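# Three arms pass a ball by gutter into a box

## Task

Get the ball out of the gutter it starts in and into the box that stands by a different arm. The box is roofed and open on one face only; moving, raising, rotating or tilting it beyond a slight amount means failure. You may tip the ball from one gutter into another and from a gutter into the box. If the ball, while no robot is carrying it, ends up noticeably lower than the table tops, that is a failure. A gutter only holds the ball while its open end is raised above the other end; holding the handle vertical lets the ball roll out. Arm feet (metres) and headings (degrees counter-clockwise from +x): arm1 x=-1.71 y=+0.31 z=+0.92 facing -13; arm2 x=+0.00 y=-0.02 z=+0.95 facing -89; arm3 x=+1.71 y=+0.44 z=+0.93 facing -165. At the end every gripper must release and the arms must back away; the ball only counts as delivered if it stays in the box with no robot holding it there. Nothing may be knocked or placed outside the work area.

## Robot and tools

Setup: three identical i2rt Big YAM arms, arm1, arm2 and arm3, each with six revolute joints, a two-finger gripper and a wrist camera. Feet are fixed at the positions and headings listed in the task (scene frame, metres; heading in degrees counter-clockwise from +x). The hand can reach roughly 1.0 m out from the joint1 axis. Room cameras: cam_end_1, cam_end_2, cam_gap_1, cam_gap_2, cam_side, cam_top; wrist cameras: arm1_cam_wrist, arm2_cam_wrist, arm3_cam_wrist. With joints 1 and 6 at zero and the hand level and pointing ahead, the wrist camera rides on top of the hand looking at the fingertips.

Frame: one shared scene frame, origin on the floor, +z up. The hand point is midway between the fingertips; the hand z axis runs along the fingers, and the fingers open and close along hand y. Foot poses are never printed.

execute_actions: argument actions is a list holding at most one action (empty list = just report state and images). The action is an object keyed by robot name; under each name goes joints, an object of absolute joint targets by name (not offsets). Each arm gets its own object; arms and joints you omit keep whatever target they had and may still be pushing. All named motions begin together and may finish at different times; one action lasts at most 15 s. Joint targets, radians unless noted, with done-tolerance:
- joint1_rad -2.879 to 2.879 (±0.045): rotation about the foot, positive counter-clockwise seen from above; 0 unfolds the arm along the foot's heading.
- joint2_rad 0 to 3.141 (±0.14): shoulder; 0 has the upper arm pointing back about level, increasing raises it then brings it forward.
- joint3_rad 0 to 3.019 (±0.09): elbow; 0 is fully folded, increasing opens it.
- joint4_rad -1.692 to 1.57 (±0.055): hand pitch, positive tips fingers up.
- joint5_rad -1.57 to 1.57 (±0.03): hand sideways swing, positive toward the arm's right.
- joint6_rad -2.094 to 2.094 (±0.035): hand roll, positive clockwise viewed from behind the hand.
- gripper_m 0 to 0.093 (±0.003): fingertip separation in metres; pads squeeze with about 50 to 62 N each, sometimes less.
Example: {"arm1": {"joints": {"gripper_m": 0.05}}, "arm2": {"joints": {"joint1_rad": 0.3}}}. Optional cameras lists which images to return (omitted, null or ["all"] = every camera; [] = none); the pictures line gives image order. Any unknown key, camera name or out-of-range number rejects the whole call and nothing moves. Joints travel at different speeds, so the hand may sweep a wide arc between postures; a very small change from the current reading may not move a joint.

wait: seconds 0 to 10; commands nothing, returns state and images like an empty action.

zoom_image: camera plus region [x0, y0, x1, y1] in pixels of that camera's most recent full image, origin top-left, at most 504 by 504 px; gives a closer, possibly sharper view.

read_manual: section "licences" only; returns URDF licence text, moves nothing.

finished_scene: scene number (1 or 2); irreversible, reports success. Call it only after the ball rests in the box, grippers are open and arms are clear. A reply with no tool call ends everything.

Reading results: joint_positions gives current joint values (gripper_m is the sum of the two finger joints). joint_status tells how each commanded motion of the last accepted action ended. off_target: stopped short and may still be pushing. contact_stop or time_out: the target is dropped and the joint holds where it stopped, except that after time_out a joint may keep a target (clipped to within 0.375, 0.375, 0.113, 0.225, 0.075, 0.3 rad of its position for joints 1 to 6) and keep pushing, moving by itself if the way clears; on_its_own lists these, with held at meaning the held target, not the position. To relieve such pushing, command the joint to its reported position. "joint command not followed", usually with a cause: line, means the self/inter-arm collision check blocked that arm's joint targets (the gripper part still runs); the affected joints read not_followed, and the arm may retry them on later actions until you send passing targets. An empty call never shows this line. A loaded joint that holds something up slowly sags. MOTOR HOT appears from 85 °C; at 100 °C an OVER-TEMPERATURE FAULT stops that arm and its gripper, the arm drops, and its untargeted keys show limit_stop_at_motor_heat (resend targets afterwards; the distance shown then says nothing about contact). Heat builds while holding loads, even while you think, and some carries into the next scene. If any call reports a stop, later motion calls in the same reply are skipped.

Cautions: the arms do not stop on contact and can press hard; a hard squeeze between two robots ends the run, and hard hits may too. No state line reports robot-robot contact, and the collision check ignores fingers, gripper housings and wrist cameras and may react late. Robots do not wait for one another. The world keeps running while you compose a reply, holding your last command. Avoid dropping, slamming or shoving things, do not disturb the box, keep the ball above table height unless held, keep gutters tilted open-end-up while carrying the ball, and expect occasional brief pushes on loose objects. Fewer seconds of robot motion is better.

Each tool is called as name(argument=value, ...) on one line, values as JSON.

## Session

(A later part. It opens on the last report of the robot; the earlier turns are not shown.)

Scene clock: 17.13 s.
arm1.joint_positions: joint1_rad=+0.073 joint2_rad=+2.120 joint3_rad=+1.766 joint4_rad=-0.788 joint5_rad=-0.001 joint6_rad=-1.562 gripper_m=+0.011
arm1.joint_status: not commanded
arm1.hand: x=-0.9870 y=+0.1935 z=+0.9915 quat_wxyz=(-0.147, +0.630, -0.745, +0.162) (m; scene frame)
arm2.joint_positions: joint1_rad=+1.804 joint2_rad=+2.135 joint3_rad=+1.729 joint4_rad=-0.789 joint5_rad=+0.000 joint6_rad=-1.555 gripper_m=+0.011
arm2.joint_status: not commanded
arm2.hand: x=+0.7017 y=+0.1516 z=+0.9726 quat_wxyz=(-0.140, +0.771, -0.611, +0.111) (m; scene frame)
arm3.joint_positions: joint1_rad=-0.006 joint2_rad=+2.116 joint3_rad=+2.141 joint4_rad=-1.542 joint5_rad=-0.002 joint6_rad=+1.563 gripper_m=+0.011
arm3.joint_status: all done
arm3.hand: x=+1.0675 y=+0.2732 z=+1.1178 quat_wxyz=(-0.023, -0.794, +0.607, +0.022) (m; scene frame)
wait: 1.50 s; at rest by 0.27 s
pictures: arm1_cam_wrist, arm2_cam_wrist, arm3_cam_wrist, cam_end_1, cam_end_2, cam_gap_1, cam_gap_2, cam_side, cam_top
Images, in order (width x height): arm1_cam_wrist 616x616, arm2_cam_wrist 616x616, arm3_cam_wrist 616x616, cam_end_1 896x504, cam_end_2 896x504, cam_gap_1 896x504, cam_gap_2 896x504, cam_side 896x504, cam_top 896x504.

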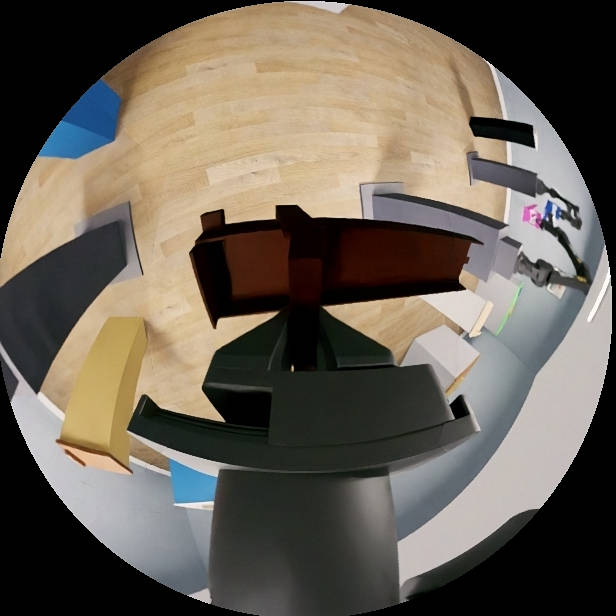

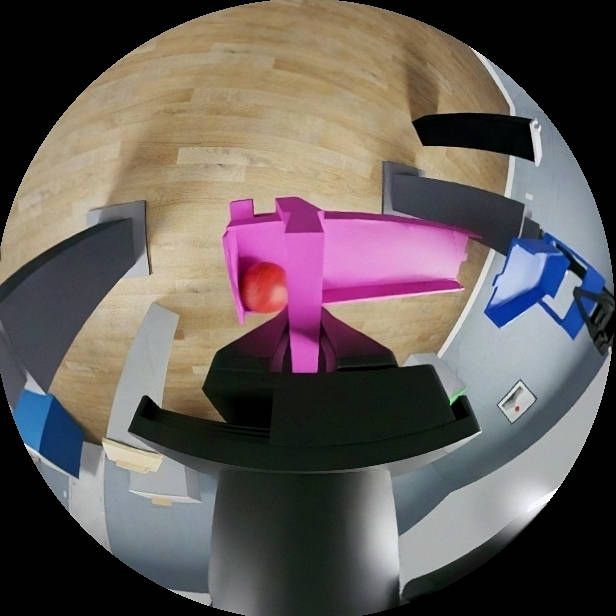

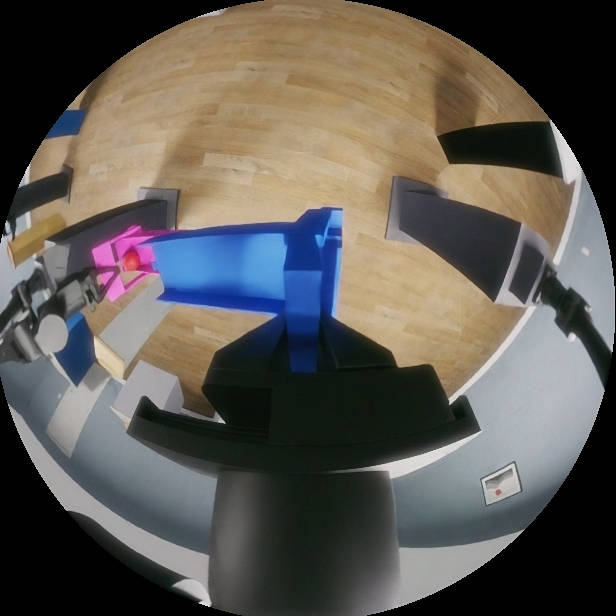

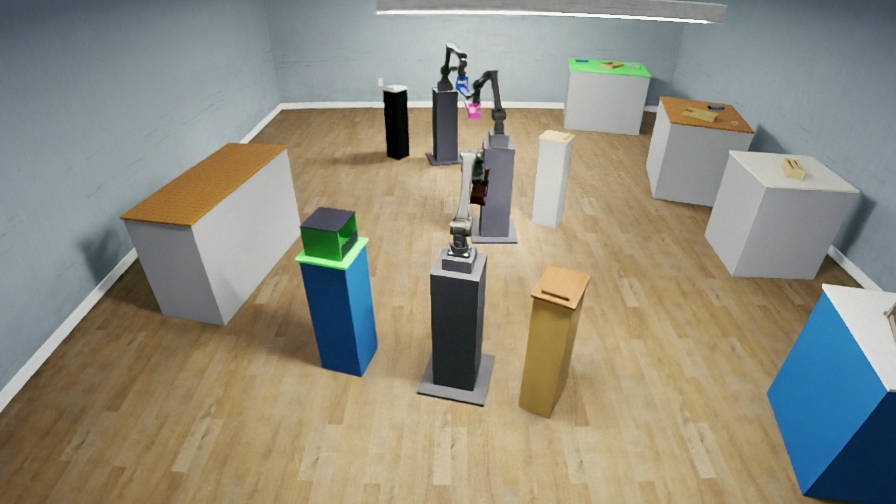

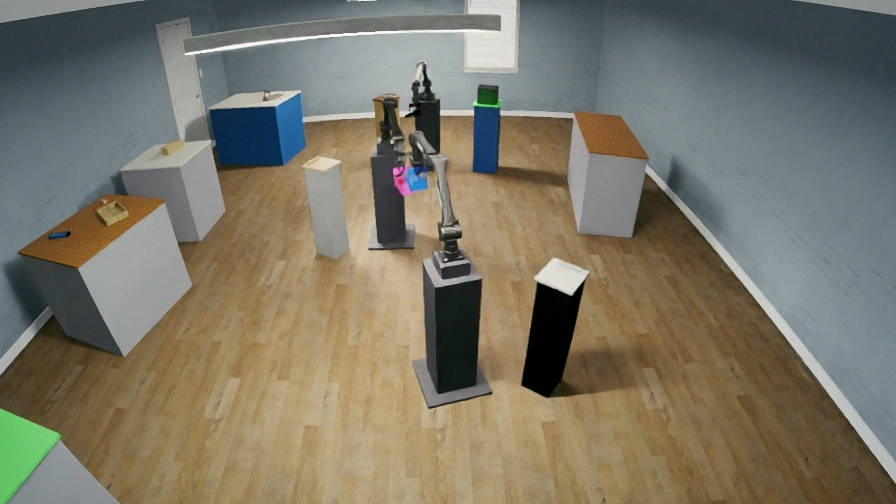

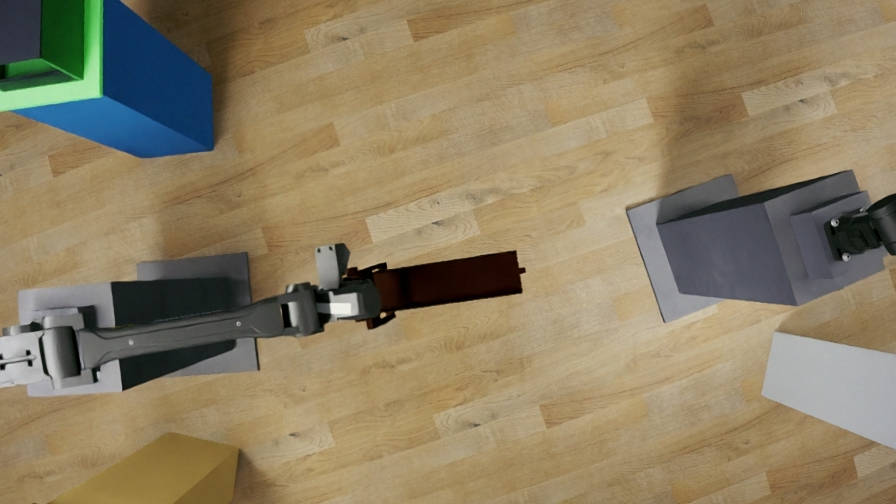

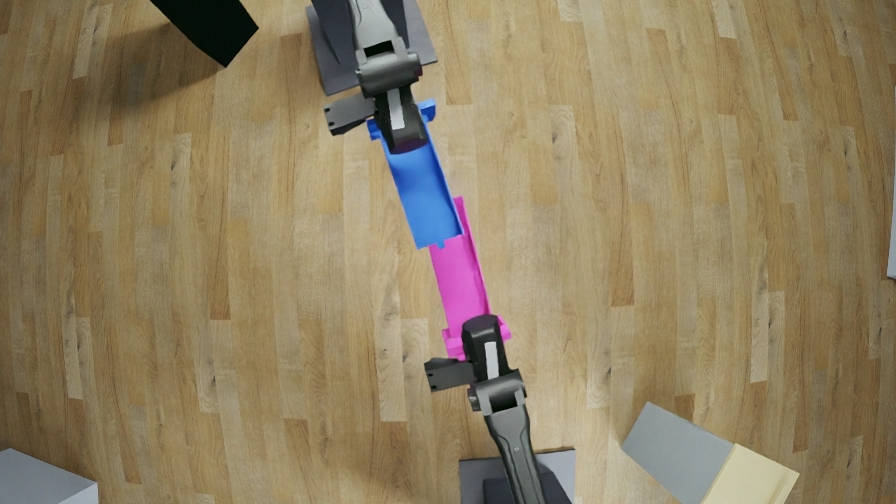

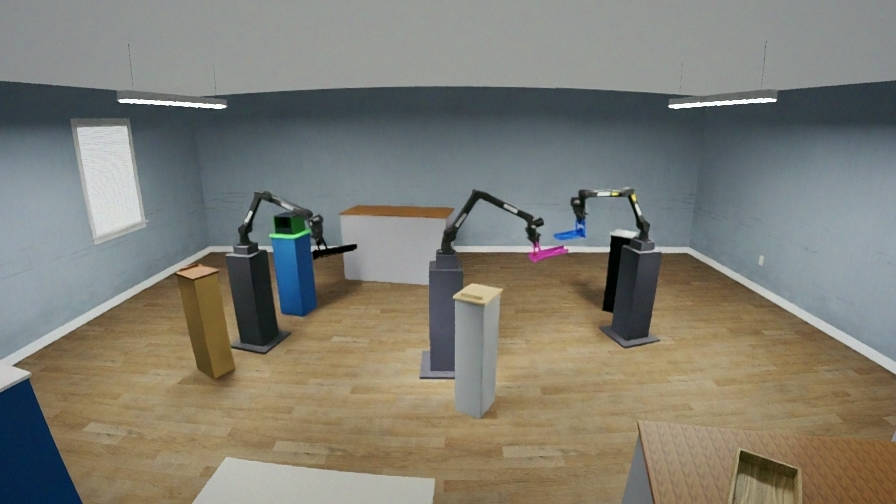

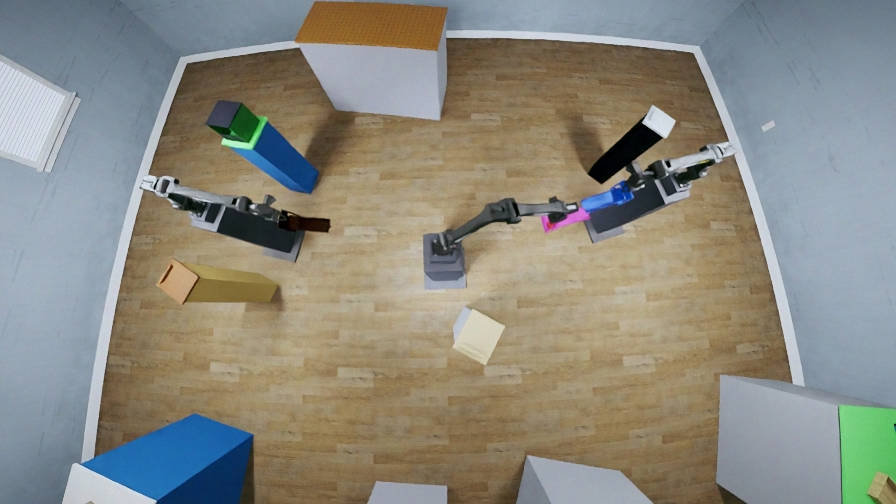

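execute_actions(actions=[{"arm3":{"joints":{"joint1_rad":-2.155,"joint2_rad":1.6,"joint3_rad":1.35,"joint4_rad":-0.935,"joint5_rad":-0.235,"joint6_rad":0.42}}}], cameras=[])

execute_actions(actions=[{"arm3":{"joints":{"joint2_rad":1.86}},"arm2":{"joints":{"joint1_rad":-1.78,"joint2_rad":1.6,"joint3_rad":1.56,"joint4_rad":-0.9}}}], cameras=[])

execute_actions(actions=[{"arm2":{"joints":{"joint2_rad":1.89,"joint3_rad":1.95,"joint4_rad":-1.22}}}], cameras=["cam_side","cam_gap_1","cam_end_2"])

zoom_image(camera="cam_side", region=[260, 170, 420, 270])

Scene clock: 19.40 s.
arm1.joint_positions: joint1_rad=+0.073 joint2_rad=+2.120 joint3_rad=+1.766 joint4_rad=-0.788 joint5_rad=-0.001 joint6_rad=-1.562 gripper_m=+0.011
arm1.joint_status: not commanded
arm1.hand: x=-0.9870 y=+0.1935 z=+0.9915 quat_wxyz=(-0.147, +0.630, -0.745, +0.162) (m; scene frame)
arm2.joint_positions: joint1_rad=+1.804 joint2_rad=+2.135 joint3_rad=+1.729 joint4_rad=-0.789 joint5_rad=+0.000 joint6_rad=-1.555 gripper_m=+0.011
arm2.joint_status: not commanded
arm2.hand: x=+0.7017 y=+0.1516 z=+0.9726 quat_wxyz=(-0.140, +0.771, -0.611, +0.111) (m; scene frame)
arm3.joint_positions: joint1_rad=-2.163 joint2_rad=+1.631 joint3_rad=+1.330 joint4_rad=-0.945 joint5_rad=-0.230 joint6_rad=+0.429 gripper_m=+0.011
arm3.joint_status: all done
arm3.hand: x=+1.8590 y=+0.9808 z=+1.0922 quat_wxyz=(+0.020, -0.404, +0.893, +0.199) (m; scene frame)
pictures: none
No camera images: the call's "cameras" was empty. Leave "cameras" out to get every camera's image.

Scene clock: 22.33 s.
arm1.joint_positions: joint1_rad=+0.073 joint2_rad=+2.120 joint3_rad=+1.766 joint4_rad=-0.788 joint5_rad=-0.001 joint6_rad=-1.562 gripper_m=+0.011
arm1.joint_status: not commanded
arm1.hand: x=-0.9870 y=+0.1935 z=+0.9915 quat_wxyz=(-0.147, +0.630, -0.745, +0.162) (m; scene frame)
arm2.joint_positions: joint1_rad=-1.788 joint2_rad=+1.633 joint3_rad=+1.549 joint4_rad=-0.894 joint5_rad=+0.003 joint6_rad=-1.557 gripper_m=+0.011
arm2.joint_status: all done
arm2.hand: x=-0.6140 y=+0.1080 z=+1.2262 quat_wxyz=(+0.228, -0.746, -0.596, +0.193) (m; scene frame)
arm3.joint_positions: joint1_rad=-2.163 joint2_rad=+1.877 joint3_rad=+1.332 joint4_rad=-0.943 joint5_rad=-0.234 joint6_rad=+0.427 gripper_m=+0.011
arm3.joint_status: all done
arm3.hand: x=+1.8547 y=+0.9753 z=+0.9628 quat_wxyz=(-0.062, -0.397, +0.908, +0.114) (m; scene frame)
pictures: none
No camera images: the call's "cameras" was empty. Leave "cameras" out to get every camera's image.

Scene clock: 23.60 s.
arm1.joint_positions: joint1_rad=+0.073 joint2_rad=+2.120 joint3_rad=+1.766 joint4_rad=-0.788 joint5_rad=-0.001 joint6_rad=-1.562 gripper_m=+0.011
arm1.joint_status: not commanded
arm1.hand: x=-0.9870 y=+0.1935 z=+0.9915 quat_wxyz=(-0.147, +0.630, -0.745, +0.162) (m; scene frame)
arm2.joint_positions: joint1_rad=-1.788 joint2_rad=+1.936 joint3_rad=+1.875 joint4_rad=-1.211 joint5_rad=+0.003 joint6_rad=-1.557 gripper_m=+0.011
arm2.joint_status: all done
arm2.hand: x=-0.6570 y=+0.1162 z=+1.1601 quat_wxyz=(+0.117, -0.771, -0.617, +0.102) (m; scene frame)
arm3.joint_positions: joint1_rad=-2.163 joint2_rad=+1.877 joint3_rad=+1.332 joint4_rad=-0.943 joint5_rad=-0.234 joint6_rad=+0.427 gripper_m=+0.011
arm3.joint_status: not commanded
arm3.hand: x=+1.8547 y=+0.9753 z=+0.9628 quat_wxyz=(-0.062, -0.397, +0.908, +0.114) (m; scene frame)
pictures: cam_end_2, cam_gap_1, cam_side
Images, in order (width x height): cam_end_2 896x504, cam_gap_1 896x504, cam_side 896x504.

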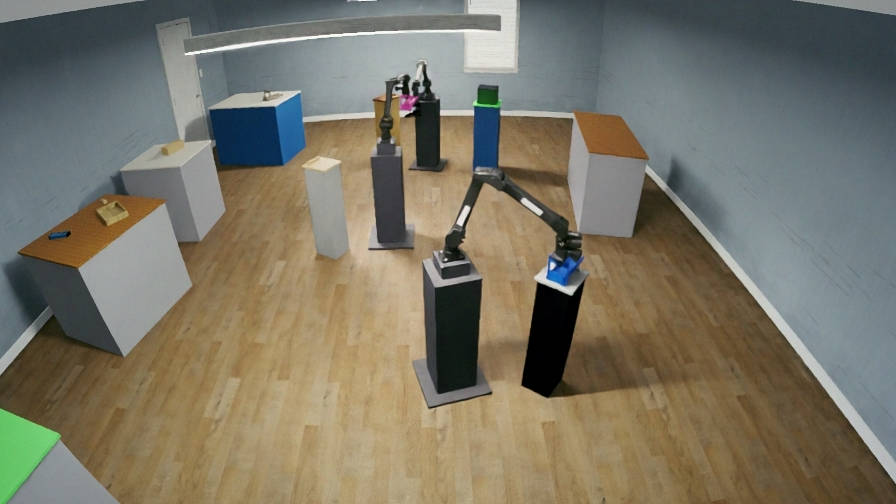

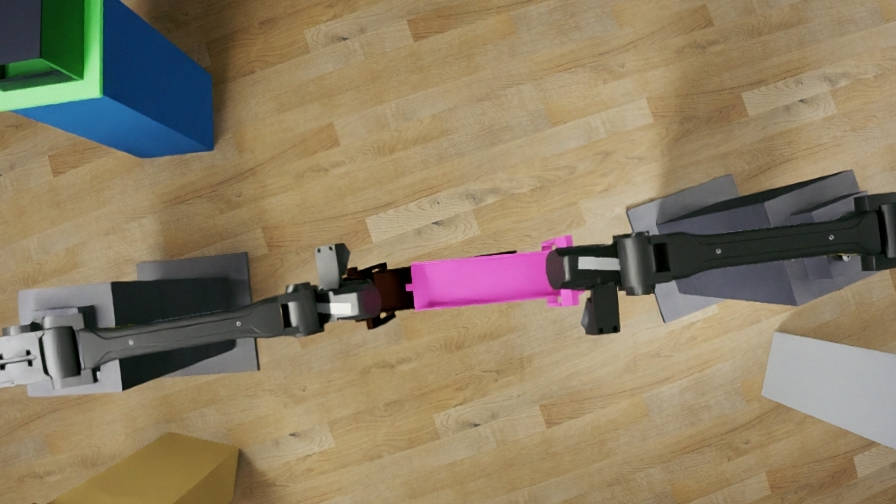

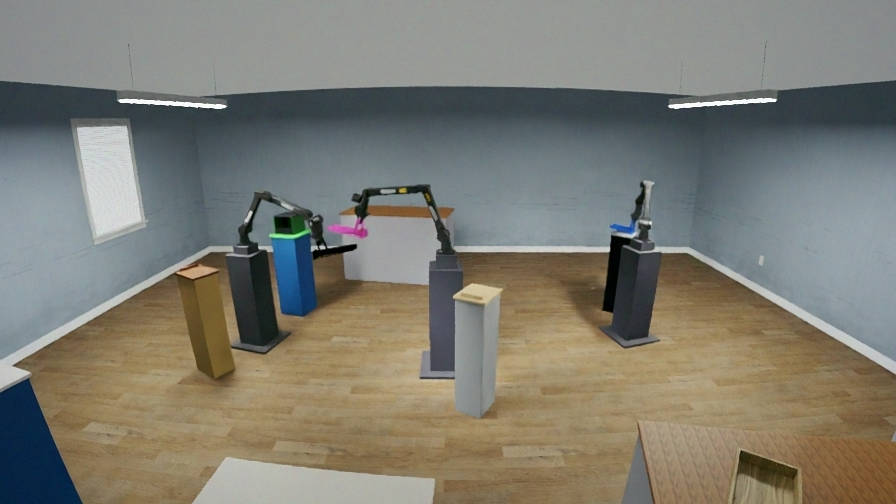

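Region (260, 170, 420, 270) of cam_side's 896x504 image, scaled by 3.150, with more detail than that image has; it fills the top 315 rows of this view, and the rest is white.

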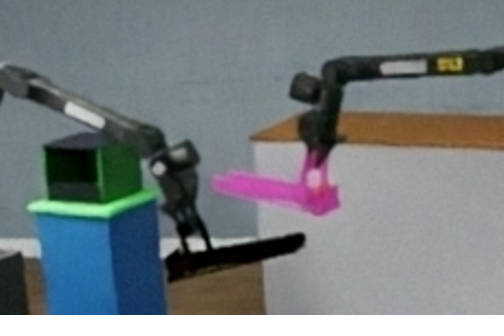

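execute_actions(actions=[{"arm2":{"joints":{"joint4_rad":-1.48}},"arm3":{"joints":{"gripper_m":0.09}}}], cameras=[])

execute_actions(actions=[{"arm3":{"joints":{"joint2_rad":1.55}}}], cameras=["arm1_cam_wrist","cam_side"])

zoom_image(camera="cam_side", region=[260, 170, 420, 270])

Scene clock: 24.70 s.
arm1.joint_positions: joint1_rad=+0.073 joint2_rad=+2.120 joint3_rad=+1.766 joint4_rad=-0.788 joint5_rad=-0.001 joint6_rad=-1.562 gripper_m=+0.011
arm1.joint_status: not commanded
arm1.hand: x=-0.9870 y=+0.1935 z=+0.9915 quat_wxyz=(-0.147, +0.630, -0.745, +0.162) (m; scene frame)
arm2.joint_positions: joint1_rad=-1.788 joint2_rad=+1.936 joint3_rad=+1.875 joint4_rad=-1.467 joint5_rad=+0.003 joint6_rad=-1.557 gripper_m=+0.011
arm2.joint_status: all done
arm2.hand: x=-0.5966 y=+0.1035 z=+1.1486 quat_wxyz=(+0.019, -0.780, -0.625, +0.021) (m; scene frame)
arm3.joint_positions: joint1_rad=-2.163 joint2_rad=+1.877 joint3_rad=+1.332 joint4_rad=-0.943 joint5_rad=-0.234 joint6_rad=+0.427 gripper_m=+0.090
arm3.joint_status: all done
arm3.hand: x=+1.8548 y=+0.9753 z=+0.9630 quat_wxyz=(-0.062, -0.397, +0.908, +0.114) (m; scene frame)
pictures: none
No camera images: the call's "cameras" was empty. Leave "cameras" out to get every camera's image.

Scene clock: 26.00 s.
arm1.joint_positions: joint1_rad=+0.071 joint2_rad=+2.120 joint3_rad=+1.766 joint4_rad=-0.788 joint5_rad=+0.000 joint6_rad=-1.564 gripper_m=+0.011
arm1.joint_status: not commanded
arm1.hand: x=-0.9872 y=+0.1924 z=+0.9914 quat_wxyz=(-0.146, +0.630, -0.745, +0.163) (m; scene frame)
arm2.joint_positions: joint1_rad=-1.788 joint2_rad=+1.936 joint3_rad=+1.875 joint4_rad=-1.467 joint5_rad=+0.003 joint6_rad=-1.557 gripper_m=+0.011
arm2.joint_status: not commanded
arm2.hand: x=-0.5966 y=+0.1035 z=+1.1486 quat_wxyz=(+0.019, -0.780, -0.625, +0.021) (m; scene frame)
arm3.joint_positions: joint1_rad=-2.163 joint2_rad=+1.541 joint3_rad=+1.332 joint4_rad=-0.943 joint5_rad=-0.234 joint6_rad=+0.427 gripper_m=+0.090
arm3.joint_status: all done
arm3.hand: x=+1.8576 y=+0.9771 z=+1.1413 quat_wxyz=(+0.051, -0.406, +0.882, +0.234) (m; scene frame)
pictures: arm1_cam_wrist, cam_side
Images, in order (width x height): arm1_cam_wrist 616x616, cam_side 896x504.

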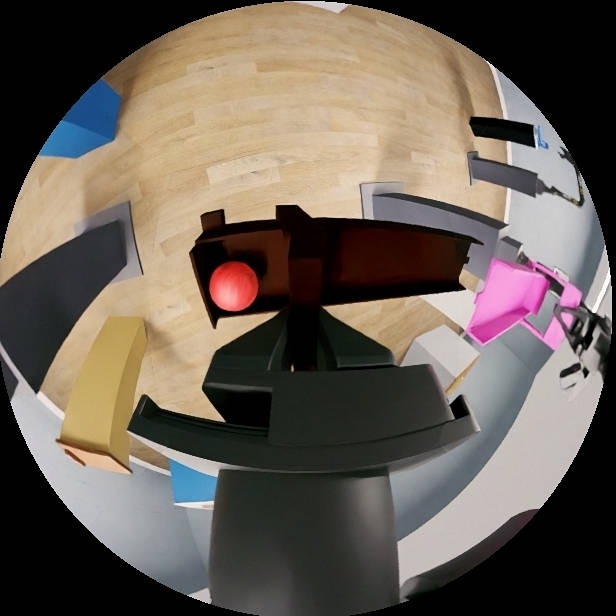

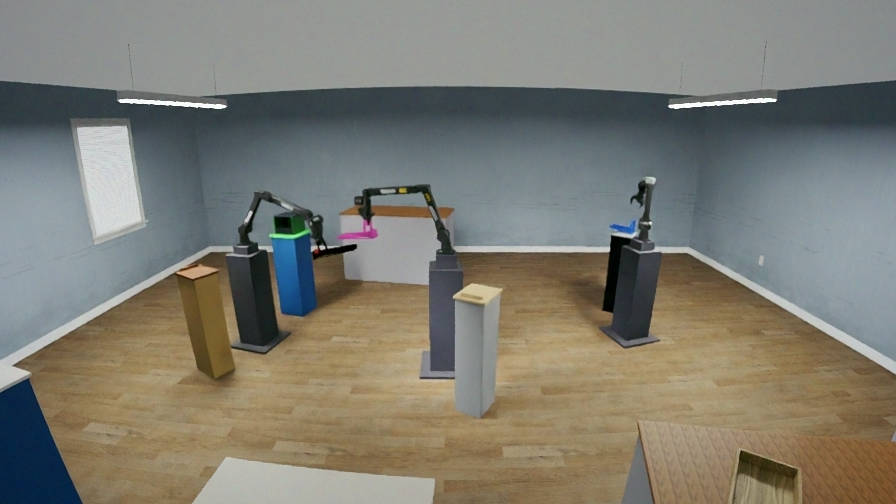

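Region (260, 170, 420, 270) of cam_side's 896x504 image, scaled by 3.150, with more detail than that image has; it fills the top 315 rows of this view, and the rest is white.

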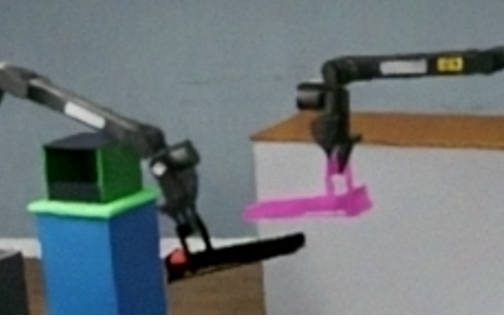

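execute_actions(actions=[{"arm2":{"joints":{"joint1_rad":0.525,"joint2_rad":1.5,"joint3_rad":1.225,"joint4_rad":-0.83,"joint5_rad":0.222,"joint6_rad":-0.515}}}], cameras=[])

execute_actions(actions=[{"arm2":{"joints":{"joint2_rad":1.795}},"arm1":{"joints":{"joint2_rad":0.6,"joint3_rad":0.52,"joint4_rad":-0.75}}}], cameras=[])

execute_actions(actions=[{"arm1":{"joints":{"joint1_rad":1.57}}}], cameras=["cam_end_1","arm1_cam_wrist","cam_side","cam_top"])

zoom_image(camera="cam_end_1", region=[270, 130, 510, 290])

Scene clock: 28.40 s.
arm1.joint_positions: joint1_rad=+0.071 joint2_rad=+2.120 joint3_rad=+1.766 joint4_rad=-0.788 joint5_rad=+0.000 joint6_rad=-1.564 gripper_m=+0.011
arm1.joint_status: not commanded
arm1.hand: x=-0.9872 y=+0.1924 z=+0.9914 quat_wxyz=(-0.146, +0.630, -0.745, +0.163) (m; scene frame)
arm2.joint_positions: joint1_rad=+0.532 joint2_rad=+1.539 joint3_rad=+1.215 joint4_rad=-0.847 joint5_rad=+0.217 joint6_rad=-0.531 gripper_m=+0.011
arm2.joint_status: all done
arm2.hand: x=+0.2468 y=-0.4986 z=+1.1170 quat_wxyz=(-0.060, -0.258, -0.939, +0.220) (m; scene frame)
arm3.joint_positions: joint1_rad=-2.163 joint2_rad=+1.541 joint3_rad=+1.332 joint4_rad=-0.943 joint5_rad=-0.234 joint6_rad=+0.427 gripper_m=+0.090
arm3.joint_status: not commanded
arm3.hand: x=+1.8576 y=+0.9771 z=+1.1413 quat_wxyz=(+0.051, -0.406, +0.882, +0.234) (m; scene frame)
pictures: none
No camera images: the call's "cameras" was empty. Leave "cameras" out to get every camera's image.

Scene clock: 30.30 s.
arm1.joint_positions: joint1_rad=+0.071 joint2_rad=+0.608 joint3_rad=+0.502 joint4_rad=-0.764 joint5_rad=+0.000 joint6_rad=-1.564 gripper_m=+0.011
arm1.joint_status: all done
arm1.hand: x=-1.4329 y=+0.2625 z=+1.0979 quat_wxyz=(-0.231, +0.604, -0.716, +0.262) (m; scene frame)
arm2.joint_positions: joint1_rad=+0.532 joint2_rad=+1.818 joint3_rad=+1.215 joint4_rad=-0.844 joint5_rad=+0.220 joint6_rad=-0.529 gripper_m=+0.011
arm2.joint_status: all done
arm2.hand: x=+0.2395 y=-0.4919 z=+0.9745 quat_wxyz=(+0.039, -0.250, -0.959, +0.127) (m; scene frame)
arm3.joint_positions: joint1_rad=-2.163 joint2_rad=+1.541 joint3_rad=+1.332 joint4_rad=-0.943 joint5_rad=-0.234 joint6_rad=+0.427 gripper_m=+0.090
arm3.joint_status: not commanded
arm3.hand: x=+1.8576 y=+0.9771 z=+1.1413 quat_wxyz=(+0.051, -0.406, +0.882, +0.234) (m; scene frame)
pictures: none
No camera images: the call's "cameras" was empty. Leave "cameras" out to get every camera's image.

Scene clock: 32.03 s.
arm1.joint_positions: joint1_rad=+1.560 joint2_rad=+0.608 joint3_rad=+0.502 joint4_rad=-0.764 joint5_rad=-0.001 joint6_rad=-1.565 gripper_m=+0.011
arm1.joint_status: all done
arm1.hand: x=-1.6484 y=+0.5882 z=+1.0977 quat_wxyz=(-0.346, +0.930, -0.113, +0.045) (m; scene frame)
arm2.joint_positions: joint1_rad=+0.532 joint2_rad=+1.818 joint3_rad=+1.215 joint4_rad=-0.844 joint5_rad=+0.220 joint6_rad=-0.529 gripper_m=+0.011
arm2.joint_status: not commanded
arm2.hand: x=+0.2395 y=-0.4919 z=+0.9745 quat_wxyz=(+0.039, -0.250, -0.959, +0.127) (m; scene frame)
arm3.joint_positions: joint1_rad=-2.163 joint2_rad=+1.541 joint3_rad=+1.332 joint4_rad=-0.943 joint5_rad=-0.234 joint6_rad=+0.427 gripper_m=+0.090
arm3.joint_status: not commanded
arm3.hand: x=+1.8576 y=+0.9771 z=+1.1413 quat_wxyz=(+0.051, -0.406, +0.882, +0.234) (m; scene frame)
pictures: arm1_cam_wrist, cam_end_1, cam_side, cam_top
Images, in order (width x height): arm1_cam_wrist 616x616, cam_end_1 896x504, cam_side 896x504, cam_top 896x504.

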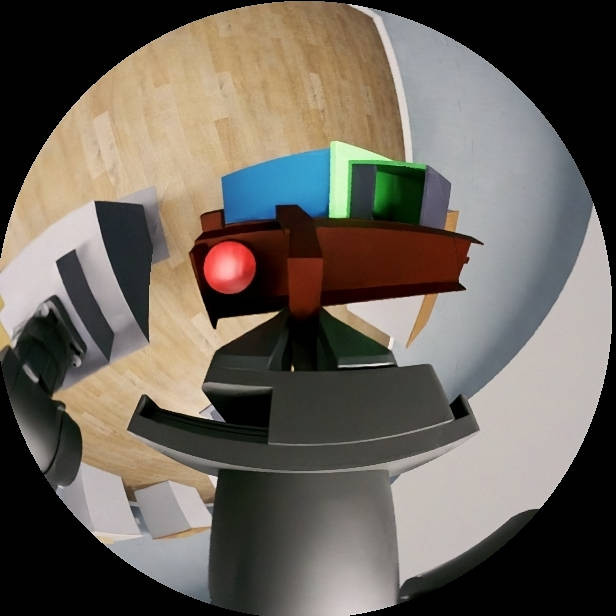

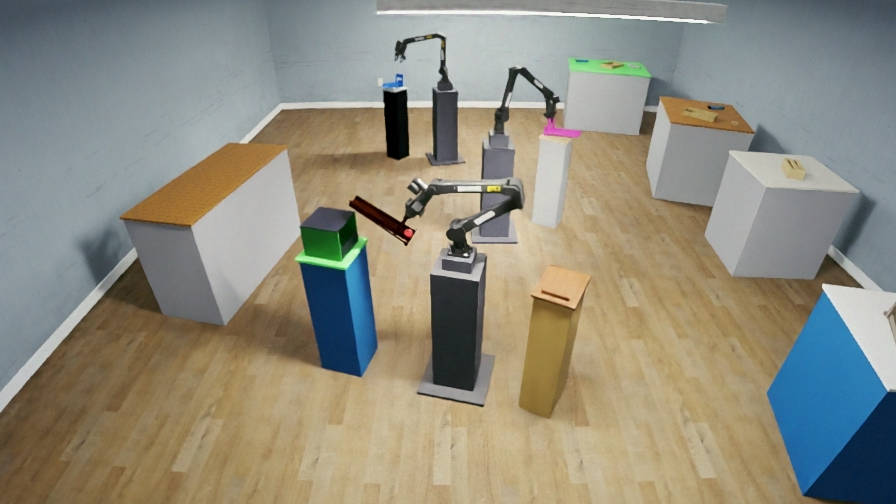

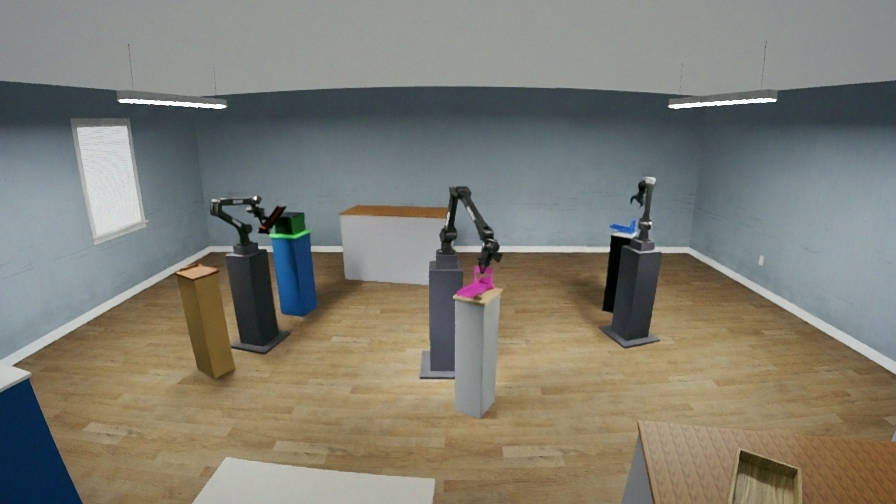

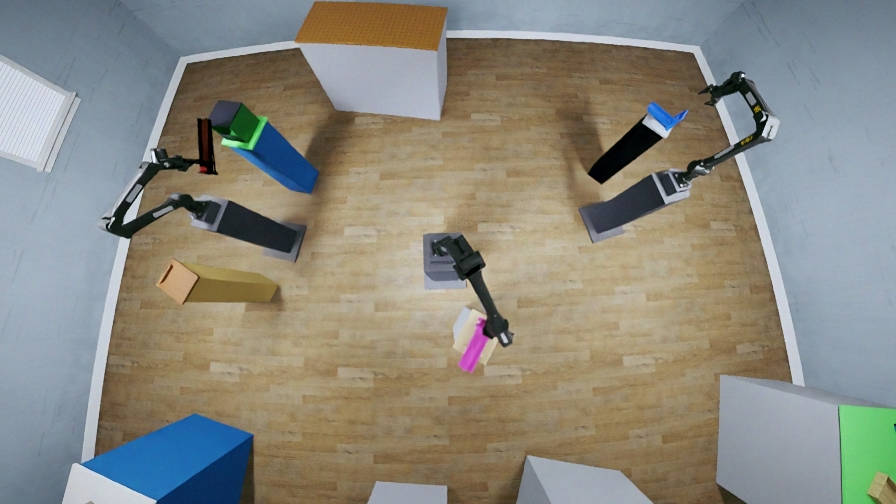

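Region (270, 130, 510, 290) of cam_end_1's 896x504 image, scaled by 2.100, with more detail than that image has.

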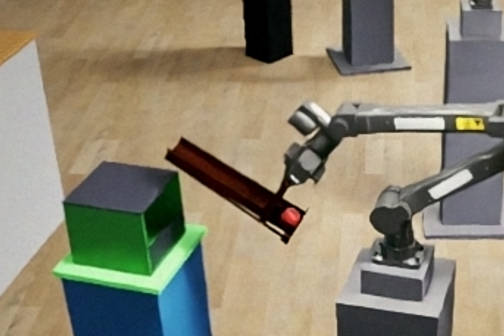

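execute_actions(actions=[{"arm2":{"joints":{"gripper_m":0.09}},"arm1":{"joints":{"joint2_rad":0.77,"joint3_rad":0.57,"joint4_rad":-1.01}}}], cameras=["cam_end_1","arm1_cam_wrist"])

zoom_image(camera="cam_end_1", region=[270, 130, 510, 290])

Scene clock: 33.07 s.
arm1.joint_positions: joint1_rad=+1.560 joint2_rad=+0.787 joint3_rad=+0.506 joint4_rad=-1.000 joint5_rad=-0.001 joint6_rad=-1.565 gripper_m=+0.011
arm1.joint_status: all done
arm1.hand: x=-1.6589 y=+0.5419 z=+1.0281 quat_wxyz=(-0.148, +0.981, -0.121, +0.023) (m; scene frame)
arm2.joint_positions: joint1_rad=+0.532 joint2_rad=+1.818 joint3_rad=+1.215 joint4_rad=-0.844 joint5_rad=+0.220 joint6_rad=-0.529 gripper_m=+0.090
arm2.joint_status: all done
arm2.hand: x=+0.2395 y=-0.4919 z=+0.9745 quat_wxyz=(+0.039, -0.250, -0.959, +0.127) (m; scene frame)
arm3.joint_positions: joint1_rad=-2.163 joint2_rad=+1.541 joint3_rad=+1.332 joint4_rad=-0.943 joint5_rad=-0.234 joint6_rad=+0.427 gripper_m=+0.090
arm3.joint_status: not commanded
arm3.hand: x=+1.8576 y=+0.9771 z=+1.1413 quat_wxyz=(+0.051, -0.406, +0.882, +0.234) (m; scene frame)
pictures: arm1_cam_wrist, cam_end_1
Images, in order (width x height): arm1_cam_wrist 616x616, cam_end_1 896x504.

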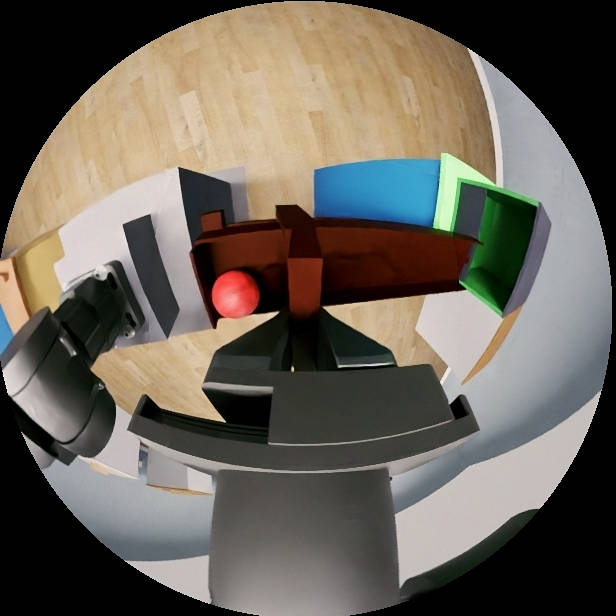

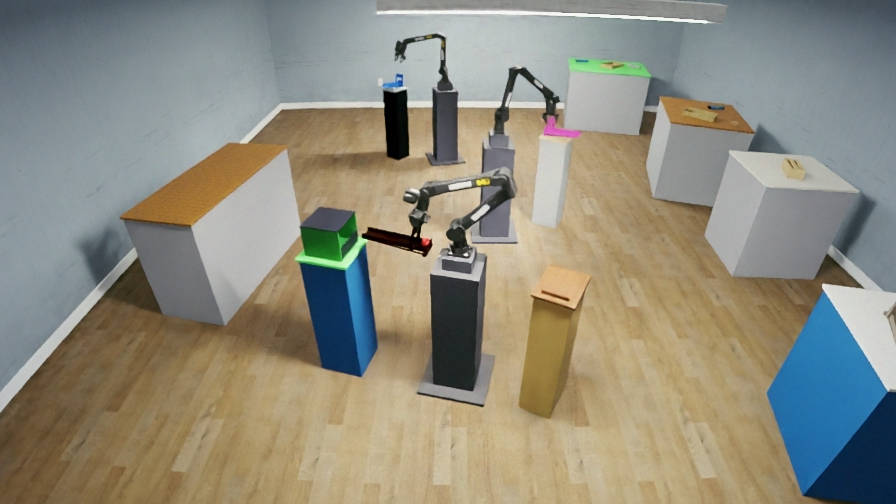

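Region (270, 130, 510, 290) of cam_end_1's 896x504 image, scaled by 2.100, with more detail than that image has.

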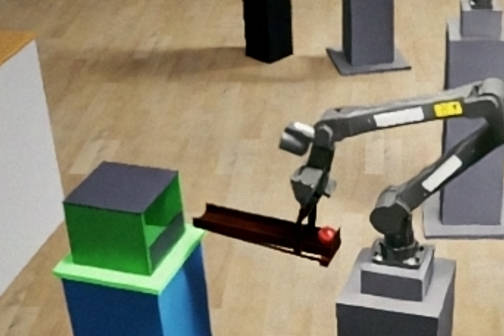

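execute_actions(actions=[{"arm2":{"joints":{"joint2_rad":1.5}},"arm1":{"joints":{"joint1_rad":1.655,"joint2_rad":0.94,"joint3_rad":0.72,"joint4_rad":-0.975}}}], cameras=["cam_end_1","arm1_cam_wrist"])

zoom_image(camera="cam_end_1", region=[270, 130, 510, 290])

Scene clock: 34.53 s.
arm1.joint_positions: joint1_rad=+1.646 joint2_rad=+0.946 joint3_rad=+0.671 joint4_rad=-0.989 joint5_rad=-0.001 joint6_rad=-1.565 gripper_m=+0.011
arm1.joint_status: all done
arm1.hand: x=-1.6706 y=+0.6024 z=+1.0627 quat_wxyz=(-0.157, +0.984, -0.079, +0.017) (m; scene frame)
arm2.joint_positions: joint1_rad=+0.532 joint2_rad=+1.495 joint3_rad=+1.215 joint4_rad=-0.844 joint5_rad=+0.220 joint6_rad=-0.529 gripper_m=+0.090
arm2.joint_status: all done
arm2.hand: x=+0.2459 y=-0.4971 z=+1.1397 quat_wxyz=(-0.076, -0.260, -0.933, +0.236) (m; scene frame)
arm3.joint_positions: joint1_rad=-2.163 joint2_rad=+1.541 joint3_rad=+1.332 joint4_rad=-0.943 joint5_rad=-0.234 joint6_rad=+0.427 gripper_m=+0.090
arm3.joint_status: not commanded
arm3.hand: x=+1.8576 y=+0.9771 z=+1.1413 quat_wxyz=(+0.051, -0.406, +0.882, +0.234) (m; scene frame)
pictures: arm1_cam_wrist, cam_end_1
Images, in order (width x height): arm1_cam_wrist 616x616, cam_end_1 896x504.

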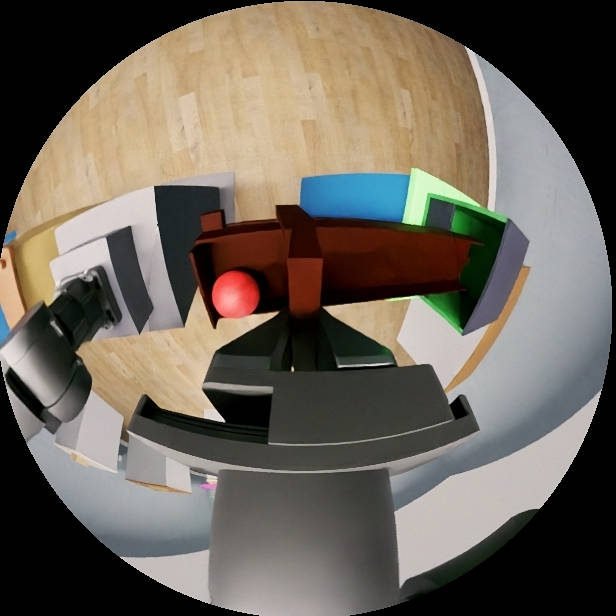

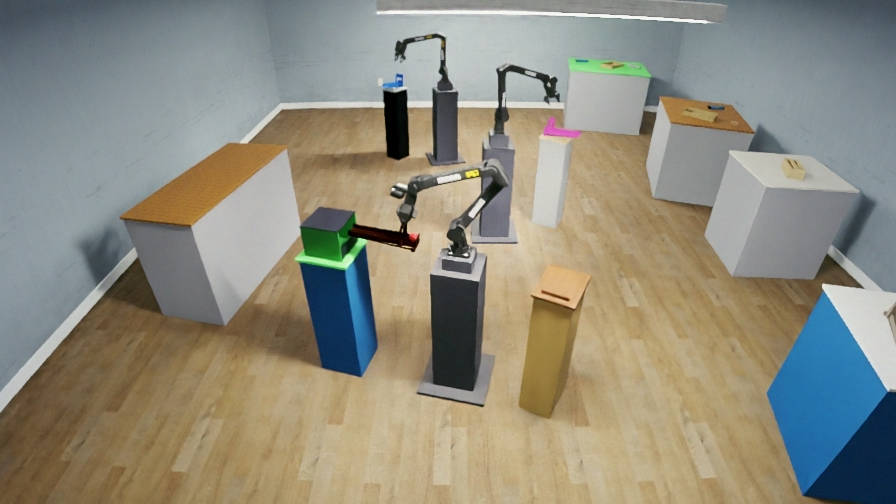

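Region (270, 130, 510, 290) of cam_end_1's 896x504 image, scaled by 2.100, with more detail than that image has.

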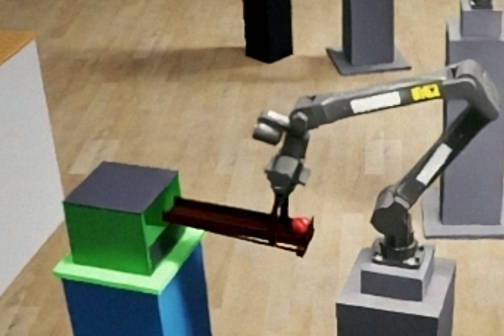

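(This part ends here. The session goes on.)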